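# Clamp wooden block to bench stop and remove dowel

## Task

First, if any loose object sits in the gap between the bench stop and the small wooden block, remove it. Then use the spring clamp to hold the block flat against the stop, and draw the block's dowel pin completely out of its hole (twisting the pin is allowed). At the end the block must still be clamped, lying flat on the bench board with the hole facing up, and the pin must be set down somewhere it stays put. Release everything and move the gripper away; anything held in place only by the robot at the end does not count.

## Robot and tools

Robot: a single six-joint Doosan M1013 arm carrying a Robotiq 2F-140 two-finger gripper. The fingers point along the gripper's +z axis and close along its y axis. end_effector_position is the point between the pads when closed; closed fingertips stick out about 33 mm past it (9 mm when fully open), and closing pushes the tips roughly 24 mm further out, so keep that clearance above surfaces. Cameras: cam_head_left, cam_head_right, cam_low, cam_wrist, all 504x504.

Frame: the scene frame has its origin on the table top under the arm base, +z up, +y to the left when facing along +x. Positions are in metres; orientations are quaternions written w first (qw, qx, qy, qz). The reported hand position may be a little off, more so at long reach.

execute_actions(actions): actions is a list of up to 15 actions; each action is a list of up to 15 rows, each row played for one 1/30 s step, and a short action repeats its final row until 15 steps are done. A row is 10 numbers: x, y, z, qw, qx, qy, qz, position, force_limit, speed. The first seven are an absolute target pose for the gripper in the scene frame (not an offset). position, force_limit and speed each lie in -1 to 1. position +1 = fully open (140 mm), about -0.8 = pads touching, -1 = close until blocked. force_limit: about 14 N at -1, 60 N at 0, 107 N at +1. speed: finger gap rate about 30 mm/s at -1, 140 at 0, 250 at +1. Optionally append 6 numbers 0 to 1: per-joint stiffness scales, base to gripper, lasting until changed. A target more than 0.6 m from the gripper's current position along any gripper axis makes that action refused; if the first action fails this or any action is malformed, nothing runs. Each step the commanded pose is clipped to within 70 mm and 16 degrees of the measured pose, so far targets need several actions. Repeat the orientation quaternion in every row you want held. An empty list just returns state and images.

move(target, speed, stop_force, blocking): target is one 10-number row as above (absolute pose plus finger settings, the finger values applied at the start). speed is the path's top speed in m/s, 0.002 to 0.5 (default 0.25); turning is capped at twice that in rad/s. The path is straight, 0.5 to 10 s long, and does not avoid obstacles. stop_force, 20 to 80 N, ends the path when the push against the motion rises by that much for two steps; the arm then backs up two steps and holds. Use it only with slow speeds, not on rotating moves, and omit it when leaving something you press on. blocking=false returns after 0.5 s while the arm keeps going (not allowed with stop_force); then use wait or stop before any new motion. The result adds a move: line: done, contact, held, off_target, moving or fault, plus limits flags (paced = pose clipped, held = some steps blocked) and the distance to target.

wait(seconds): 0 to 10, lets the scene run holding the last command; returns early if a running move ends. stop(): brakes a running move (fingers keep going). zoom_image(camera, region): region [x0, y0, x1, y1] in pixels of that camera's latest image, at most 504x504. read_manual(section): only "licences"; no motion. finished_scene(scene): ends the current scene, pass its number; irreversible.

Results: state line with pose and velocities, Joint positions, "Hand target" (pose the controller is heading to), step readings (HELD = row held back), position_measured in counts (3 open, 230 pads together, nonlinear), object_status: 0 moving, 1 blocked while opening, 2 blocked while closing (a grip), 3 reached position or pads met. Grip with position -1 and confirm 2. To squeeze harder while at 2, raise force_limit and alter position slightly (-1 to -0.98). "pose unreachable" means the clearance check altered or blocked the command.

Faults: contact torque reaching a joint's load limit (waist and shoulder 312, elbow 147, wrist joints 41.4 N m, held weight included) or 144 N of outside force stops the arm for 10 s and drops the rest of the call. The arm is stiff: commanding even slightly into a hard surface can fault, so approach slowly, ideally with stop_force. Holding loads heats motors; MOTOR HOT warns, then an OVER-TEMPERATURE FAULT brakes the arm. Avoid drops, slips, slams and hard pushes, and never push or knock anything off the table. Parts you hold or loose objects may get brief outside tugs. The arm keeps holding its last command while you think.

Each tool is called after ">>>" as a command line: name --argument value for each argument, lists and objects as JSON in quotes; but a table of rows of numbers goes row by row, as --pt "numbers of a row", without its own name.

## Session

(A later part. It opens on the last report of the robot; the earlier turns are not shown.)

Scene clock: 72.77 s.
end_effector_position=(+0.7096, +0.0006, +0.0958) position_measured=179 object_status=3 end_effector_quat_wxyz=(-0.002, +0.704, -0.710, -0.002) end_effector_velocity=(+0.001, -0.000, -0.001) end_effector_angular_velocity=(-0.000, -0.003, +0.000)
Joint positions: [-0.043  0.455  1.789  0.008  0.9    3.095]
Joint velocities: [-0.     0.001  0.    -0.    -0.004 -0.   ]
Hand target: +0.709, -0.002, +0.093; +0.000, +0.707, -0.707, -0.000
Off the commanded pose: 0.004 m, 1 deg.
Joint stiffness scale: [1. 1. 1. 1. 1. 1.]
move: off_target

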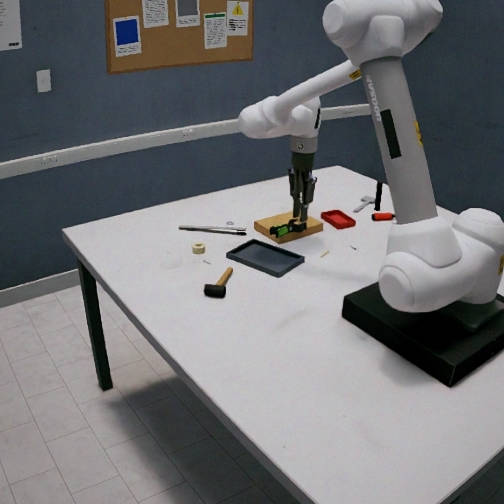

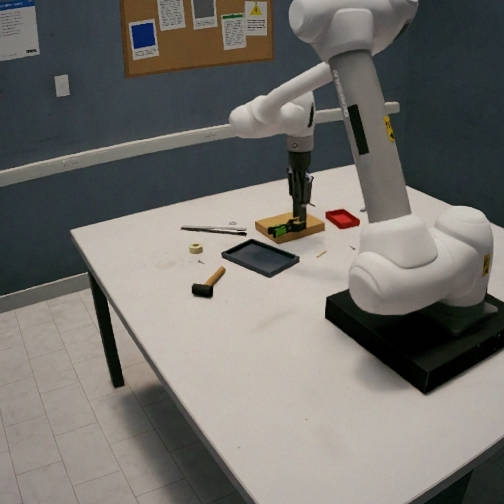

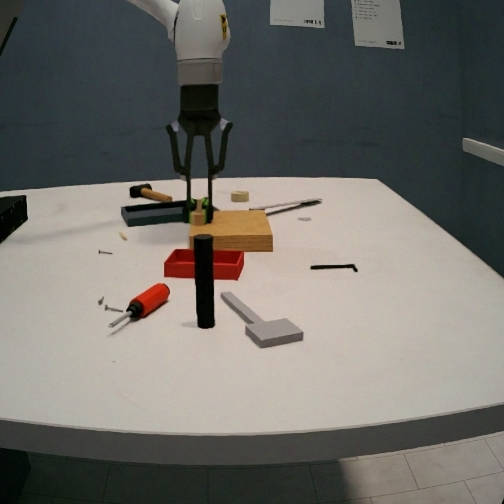

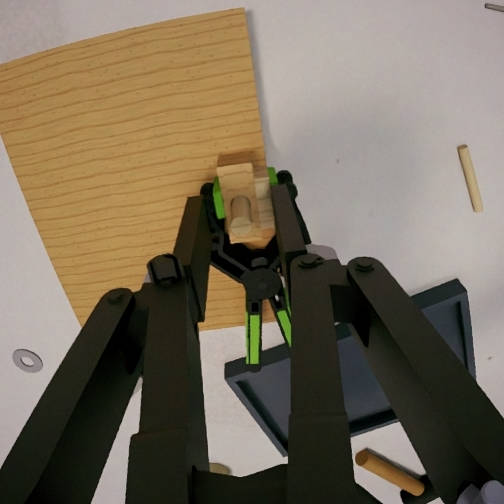

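>>> move --target '[0.7095,0.0,0.0955,0,0.7071,-0.7071,0,-1,1,-0.5]' --speed 0.04

>>> move --target '[0.7095,0.0,0.104,0,0.906,-0.423,0,-1,1,-0.5]' --speed 0.15

>>> zoom_image --camera "cam_low" --region '[160,170,250,250]'

Scene clock: 75.37 s.
end_effector_position=(+0.7097, +0.0006, +0.0957) position_measured=225 object_status=2 end_effector_quat_wxyz=(-0.002, +0.704, -0.710, -0.002) end_effector_velocity=(-0.000, +0.000, -0.000) end_effector_angular_velocity=(+0.000, +0.000, -0.000)
Joint positions: [-0.043  0.455  1.789  0.008  0.899  3.095]
Joint velocities: [-0. -0.  0.  0. -0. -0.]
Hand target: +0.710, -0.000, +0.096; -0.000, +0.707, -0.707, -0.000
Off the commanded pose: 0.001 m, 1 deg.
Joint stiffness scale: [1. 1. 1. 1. 1. 1.]
move: done

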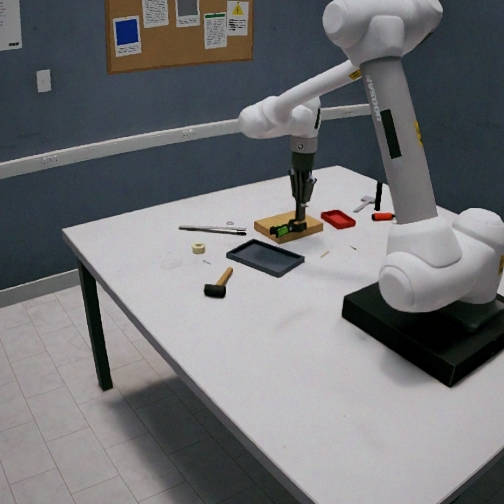

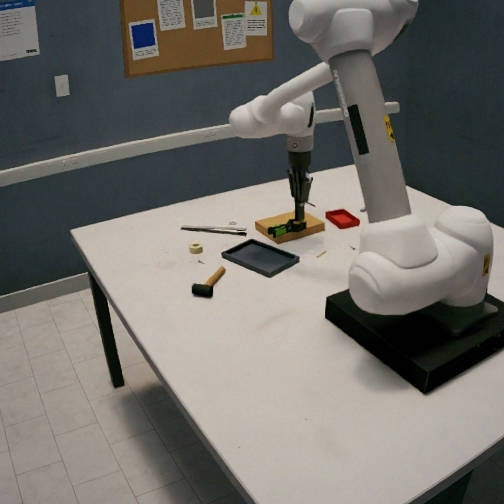

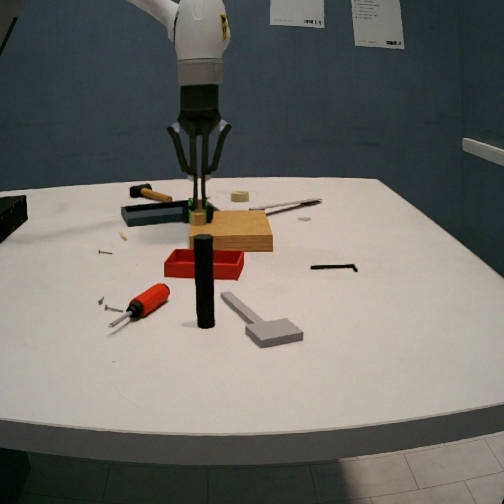

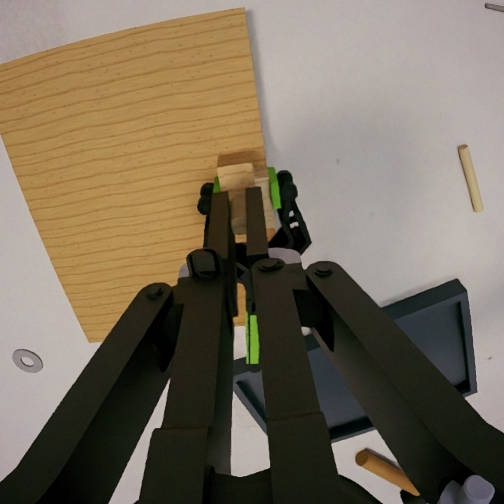

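Scene clock: 78.10 s.
end_effector_position=(+0.7091, +0.0006, +0.1005) position_measured=225 object_status=2 end_effector_quat_wxyz=(-0.002, +0.903, -0.430, -0.001) end_effector_velocity=(+0.000, -0.000, +0.000) end_effector_angular_velocity=(-0.000, -0.000, +0.015)
Joint positions: [-0.043  0.45   1.787  0.008  0.908  2.404]
Joint velocities: [-0.    -0.    -0.001 -0.     0.    -0.015]
Hand target: +0.710, -0.000, +0.104; +0.000, +0.906, -0.423, +0.000
Off the commanded pose: 0.004 m, 1 deg.
Joint stiffness scale: [1. 1. 1. 1. 1. 1.]
move: off_target

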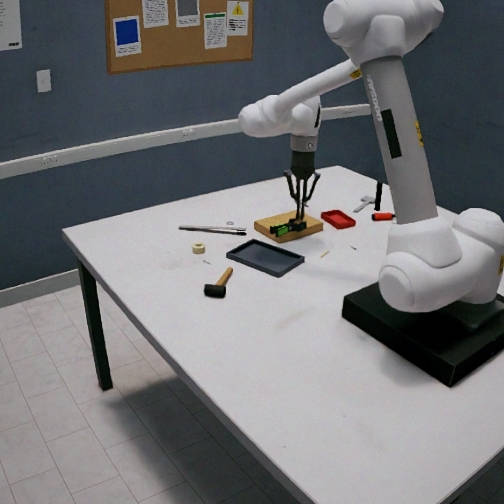

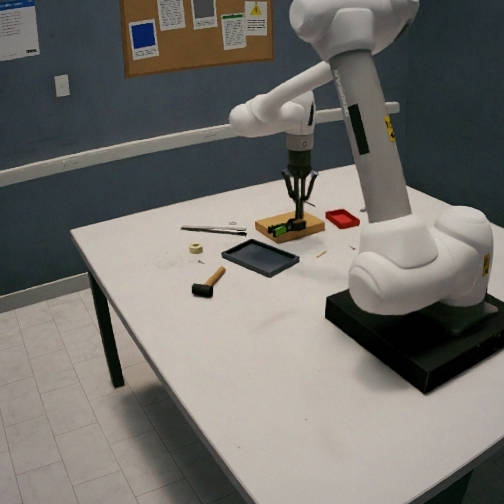

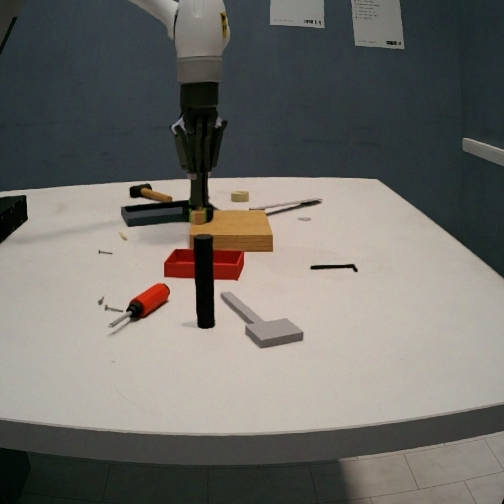

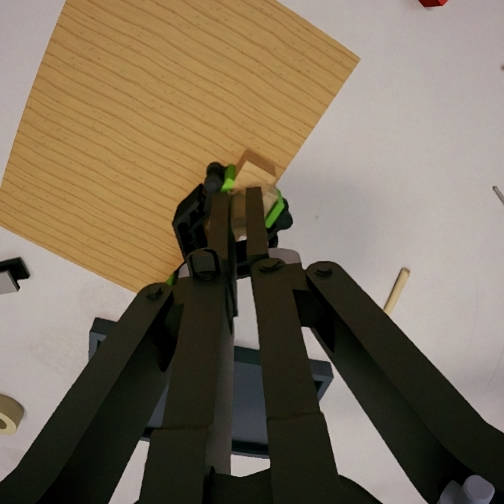

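Region (160, 170, 250, 250) of cam_low's 504x504 image, scaled by 5.600, with more detail than that image has.

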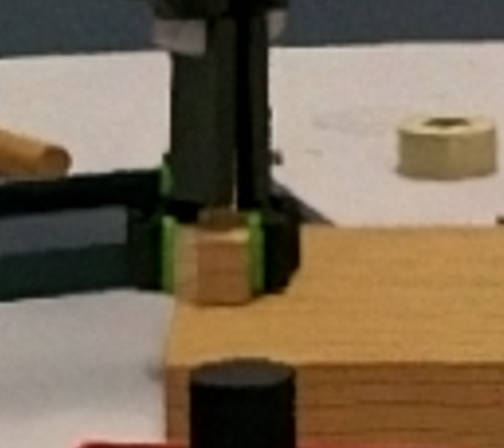

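>>> move --target '[0.7095,0.0,0.104,0,0.423,-0.906,0,-1,1,-0.5]' --speed 0.3

>>> zoom_image --camera "cam_low" --region '[160,170,250,250]'

Scene clock: 82.63 s.
end_effector_position=(+0.7092, +0.0006, +0.1011) position_measured=225 object_status=2 end_effector_quat_wxyz=(+0.001, -0.425, +0.905, +0.002) end_effector_velocity=(-0.000, -0.000, -0.000) end_effector_angular_velocity=(-0.000, +0.001, -0.015)
Joint positions: [-0.043  0.449  1.787  0.008  0.908  3.779]
Joint velocities: [-0.     0.     0.    -0.     0.001  0.014]
Hand target: +0.710, -0.000, +0.104; +0.000, -0.423, +0.906, +0.000
Off the commanded pose: 0.003 m, 0 deg.
Joint stiffness scale: [1. 1. 1. 1. 1. 1.]
move: done

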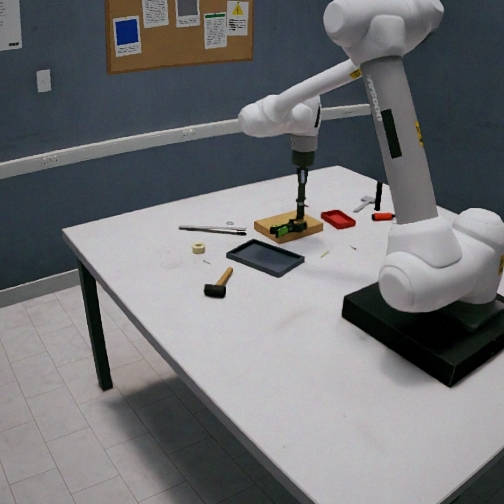

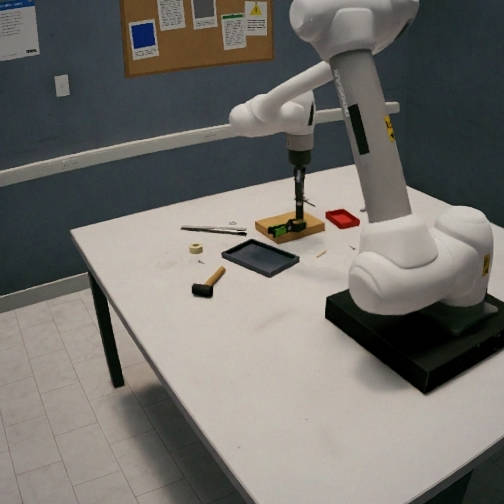

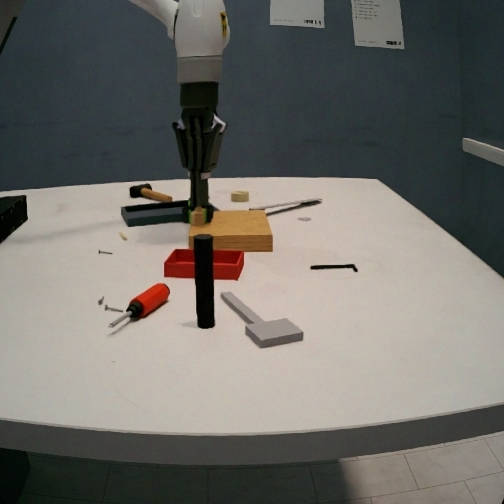

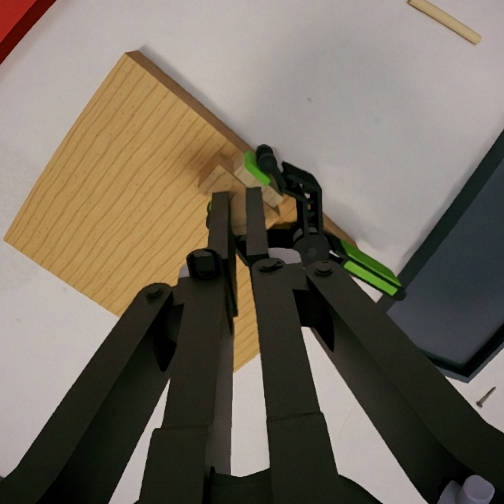

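Region (160, 170, 250, 250) of cam_low's 504x504 image, scaled by 5.600, with more detail than that image has.

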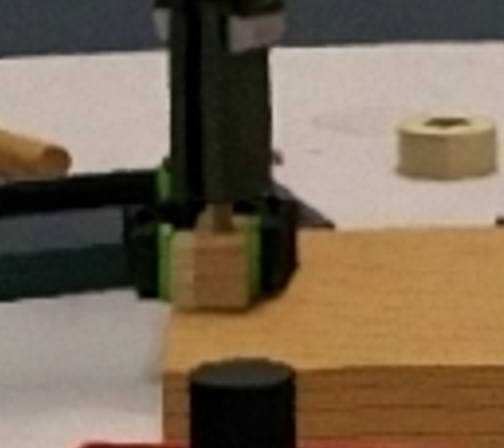

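>>> move --target '[0.7095,0.0,0.110,0,0.966,0.259,0,-1,1,-0.5]' --speed 0.4

>>> zoom_image --camera "cam_low" --region '[160,170,250,250]'

>>> move --target '[0.7095,0.0,0.116,0,0.423,-0.906,0,-1,1,-0.5]' --speed 0.4

>>> zoom_image --camera "cam_low" --region '[160,170,250,250]'

Scene clock: 88.80 s.
end_effector_position=(+0.7089, -0.0003, +0.1068) position_measured=225 object_status=2 end_effector_quat_wxyz=(+0.000, +0.967, +0.255, -0.001) end_effector_velocity=(+0.001, -0.000, +0.000) end_effector_angular_velocity=(-0.000, -0.001, +0.013)
Joint positions: [-0.041  0.443  1.783  0.     0.919  1.006]
Joint velocities: [-0.     0.    -0.001 -0.     0.    -0.013]
Hand target: +0.710, +0.000, +0.110; +0.000, +0.966, +0.259, +0.000
Off the commanded pose: 0.003 m, 1 deg.
Joint stiffness scale: [1. 1. 1. 1. 1. 1.]
move: done

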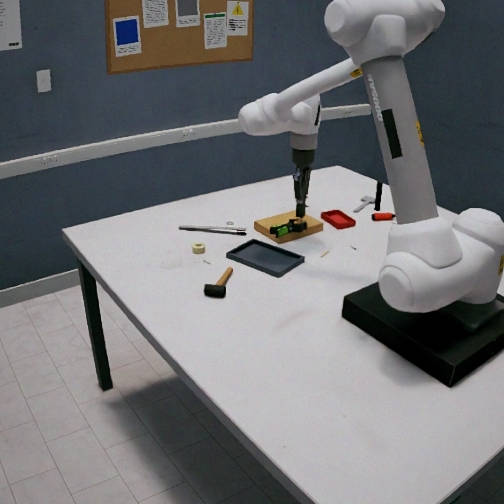

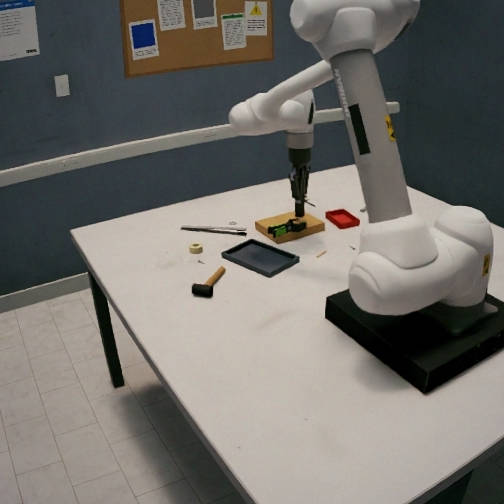

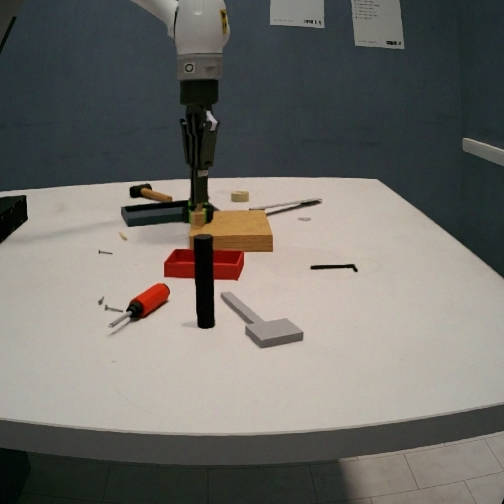

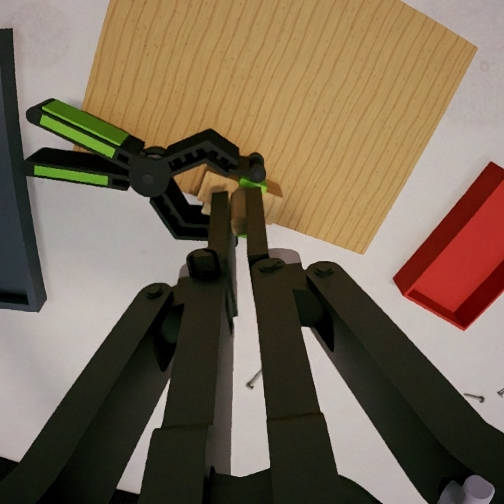

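Region (160, 170, 250, 250) of cam_low's 504x504 image, scaled by 5.600, with more detail than that image has.

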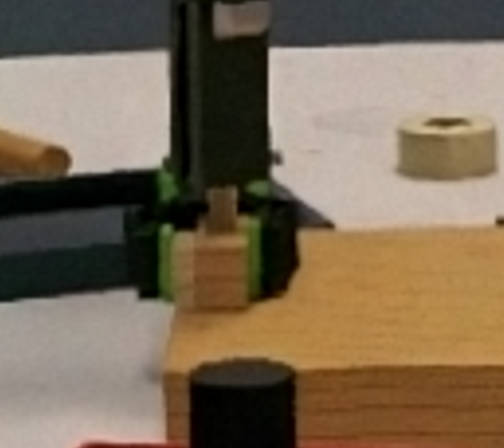

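Scene clock: 92.87 s.
end_effector_position=(+0.7094, +0.0003, +0.1133) position_measured=225 object_status=2 end_effector_quat_wxyz=(+0.000, -0.427, +0.904, +0.000) end_effector_velocity=(-0.000, -0.000, -0.000) end_effector_angular_velocity=(+0.000, +0.001, -0.013)
Joint positions: [-0.041  0.437  1.778  0.003  0.928  3.78 ]
Joint velocities: [-0.     0.     0.    -0.     0.     0.013]
Hand target: +0.710, -0.000, +0.116; +0.000, -0.423, +0.906, +0.000
Off the commanded pose: 0.003 m, 0 deg.
Joint stiffness scale: [1. 1. 1. 1. 1. 1.]
move: done

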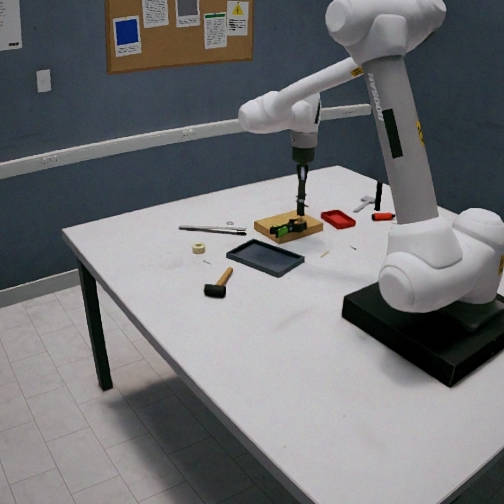

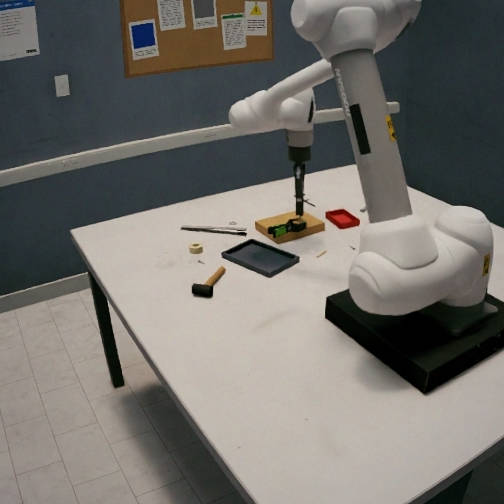

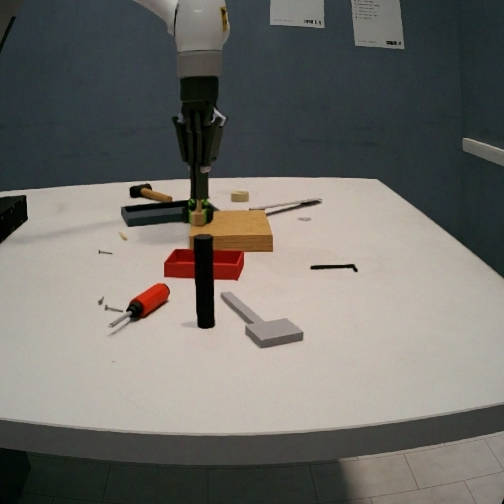

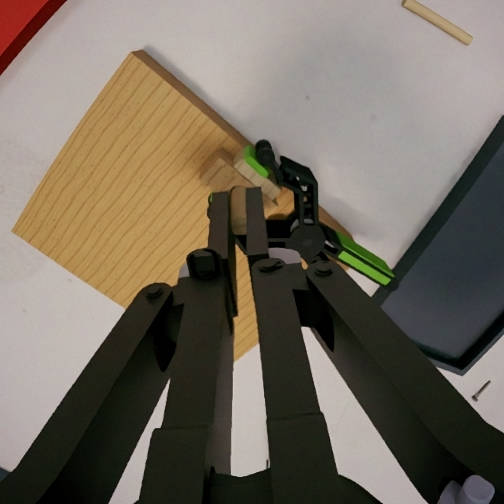

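Region (160, 170, 250, 250) of cam_low's 504x504 image, scaled by 5.600, with more detail than that image has.

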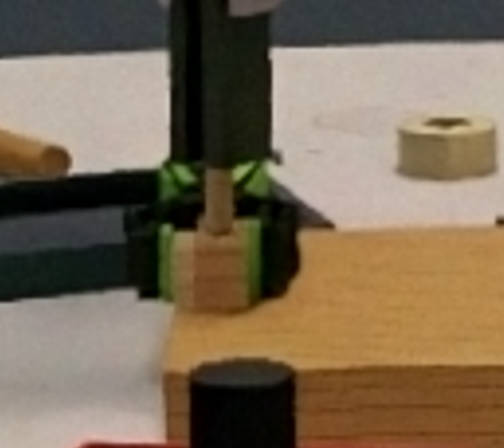

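>>> move --target '[0.7095,0.0,0.124,0,0.7071,-0.7071,0,-1,1,-0.5]' --speed 0.3

>>> move --target '[0.7095,-0.016,0.122,0,0.7071,-0.7071,0,-1,1,-0.5]' --speed 0.05

>>> move --target '[0.7095,-0.016,0.095,0,0.7071,-0.7071,0,-1,1,-0.5]' --speed 0.006 --stop_force 30

>>> zoom_image --camera "cam_low" --region '[160,170,250,250]'

Scene clock: 99.07 s.
end_effector_position=(+0.7095, +0.0003, +0.1212) position_measured=225 object_status=2 end_effector_quat_wxyz=(-0.000, +0.704, -0.711, -0.000) end_effector_velocity=(+0.001, +0.000, +0.001) end_effector_angular_velocity=(-0.000, -0.002, +0.014)
Joint positions: [-0.041  0.429  1.773  0.003  0.942  3.101]
Joint velocities: [ 0.    -0.    -0.001 -0.    -0.    -0.014]
Hand target: +0.710, +0.000, +0.124; +0.000, +0.707, -0.707, +0.000
Off the commanded pose: 0.003 m, 1 deg.
Joint stiffness scale: [1. 1. 1. 1. 1. 1.]
move: done

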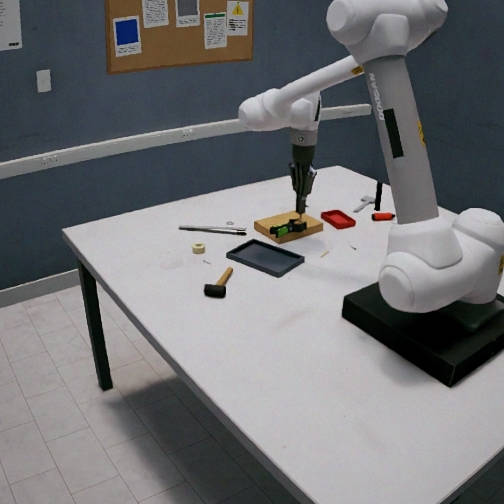

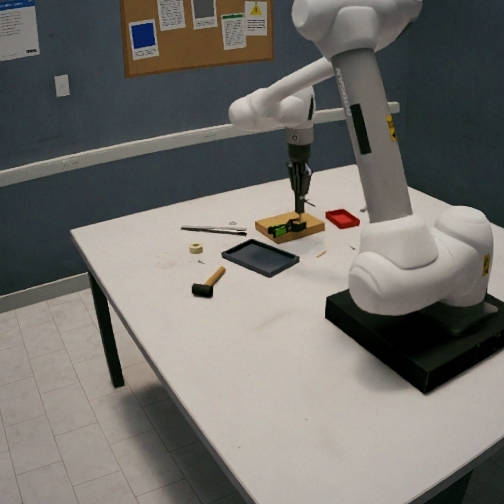

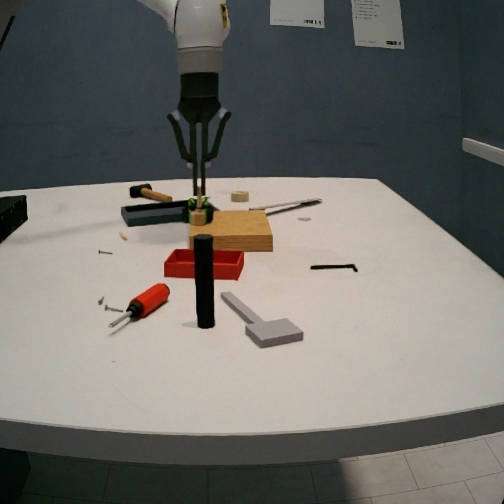

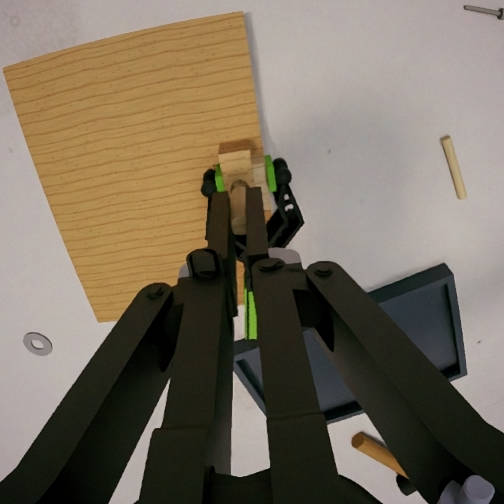

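Scene clock: 99.83 s.
end_effector_position=(+0.7093, -0.0133, +0.1212) position_measured=225 object_status=2 end_effector_quat_wxyz=(-0.000, +0.705, -0.709, -0.000) end_effector_velocity=(-0.000, -0.002, -0.000) end_effector_angular_velocity=(+0.000, +0.001, +0.002)
Joint positions: [-0.06   0.429  1.773  0.003  0.942  3.077]
Joint velocities: [-0.003  0.     0.     0.     0.001 -0.005]
Hand target: +0.710, -0.016, +0.122; -0.000, +0.707, -0.707, +0.000
Off the commanded pose: 0.003 m, 0 deg.
Joint stiffness scale: [1. 1. 1. 1. 1. 1.]
move: done

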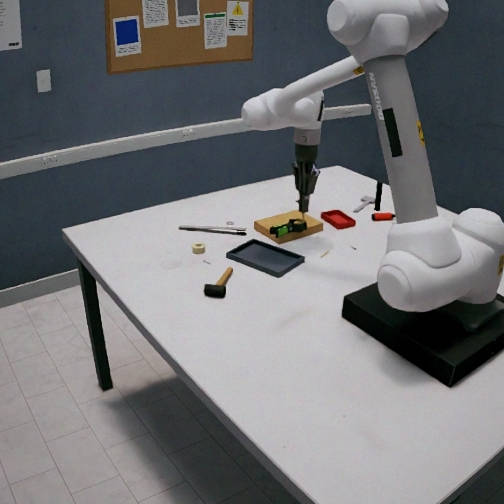

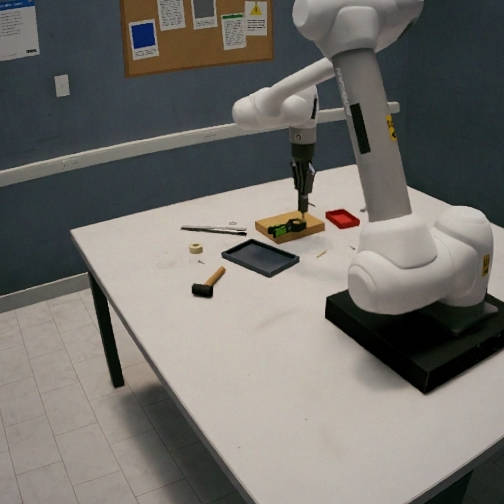

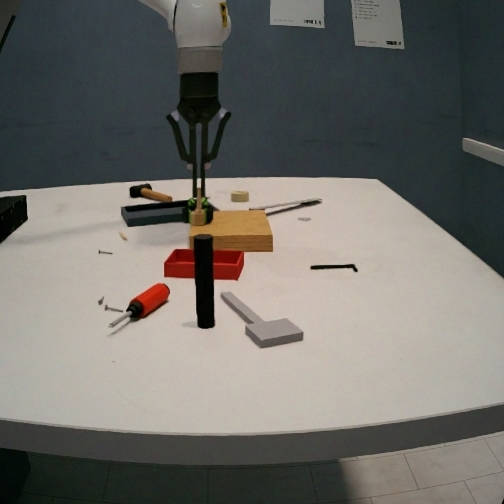

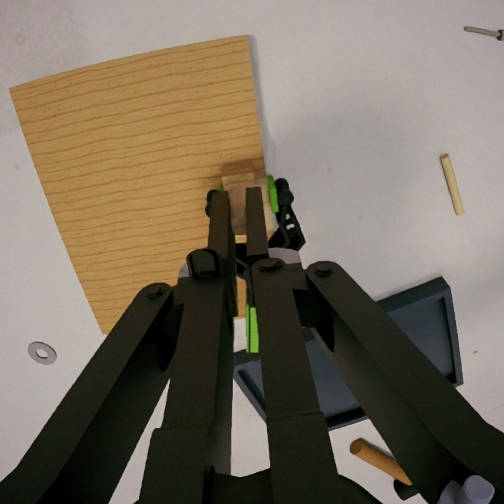

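Scene clock: 103.03 s.
end_effector_position=(+0.7102, -0.0134, +0.1108) position_measured=225 object_status=2 end_effector_quat_wxyz=(-0.001, +0.705, -0.709, +0.000) end_effector_velocity=(-0.000, -0.000, -0.000) end_effector_angular_velocity=(-0.000, +0.000, +0.000)
Joint positions: [-0.06   0.44   1.779  0.003  0.923  3.077]
Joint velocities: [ 0.     0.    -0.    -0.001 -0.     0.   ]
Hand target: +0.710, -0.013, +0.111; -0.001, +0.705, -0.709, +0.000
Off the commanded pose: 0.016 m, 0 deg.
Joint stiffness scale: [1. 1. 1. 1. 1. 1.]
move: contact

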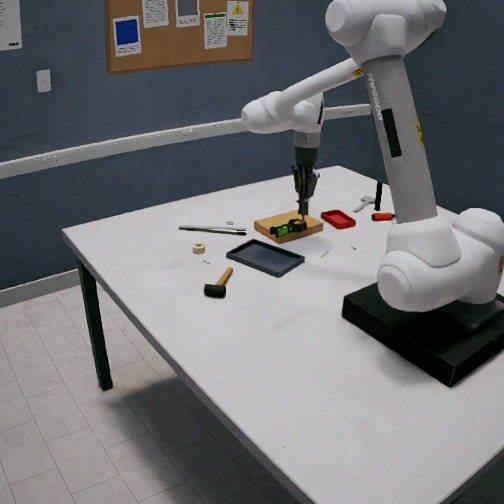

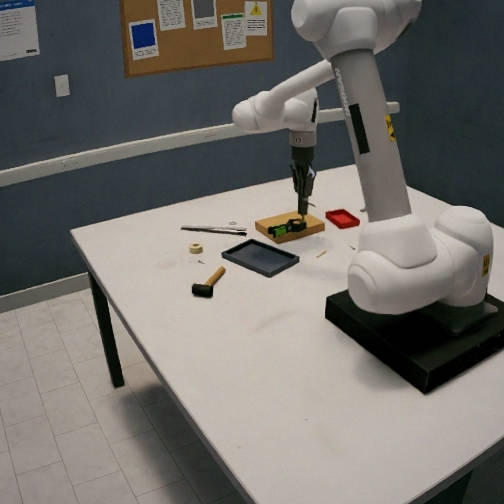

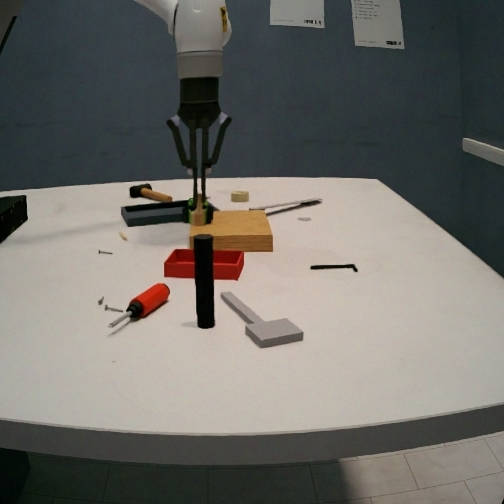

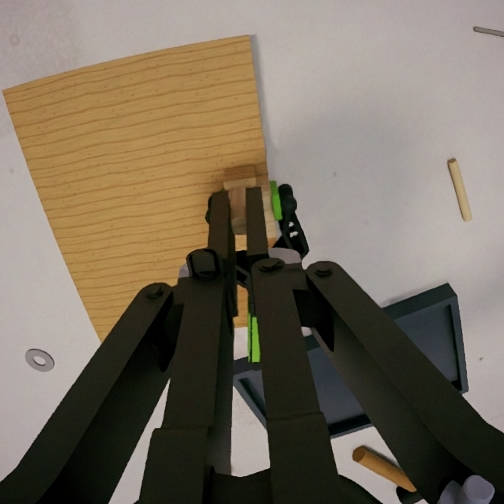

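Region (160, 170, 250, 250) of cam_low's 504x504 image, scaled by 5.600, with more detail than that image has.

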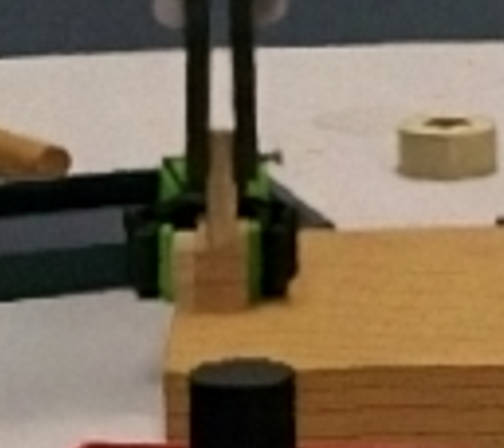

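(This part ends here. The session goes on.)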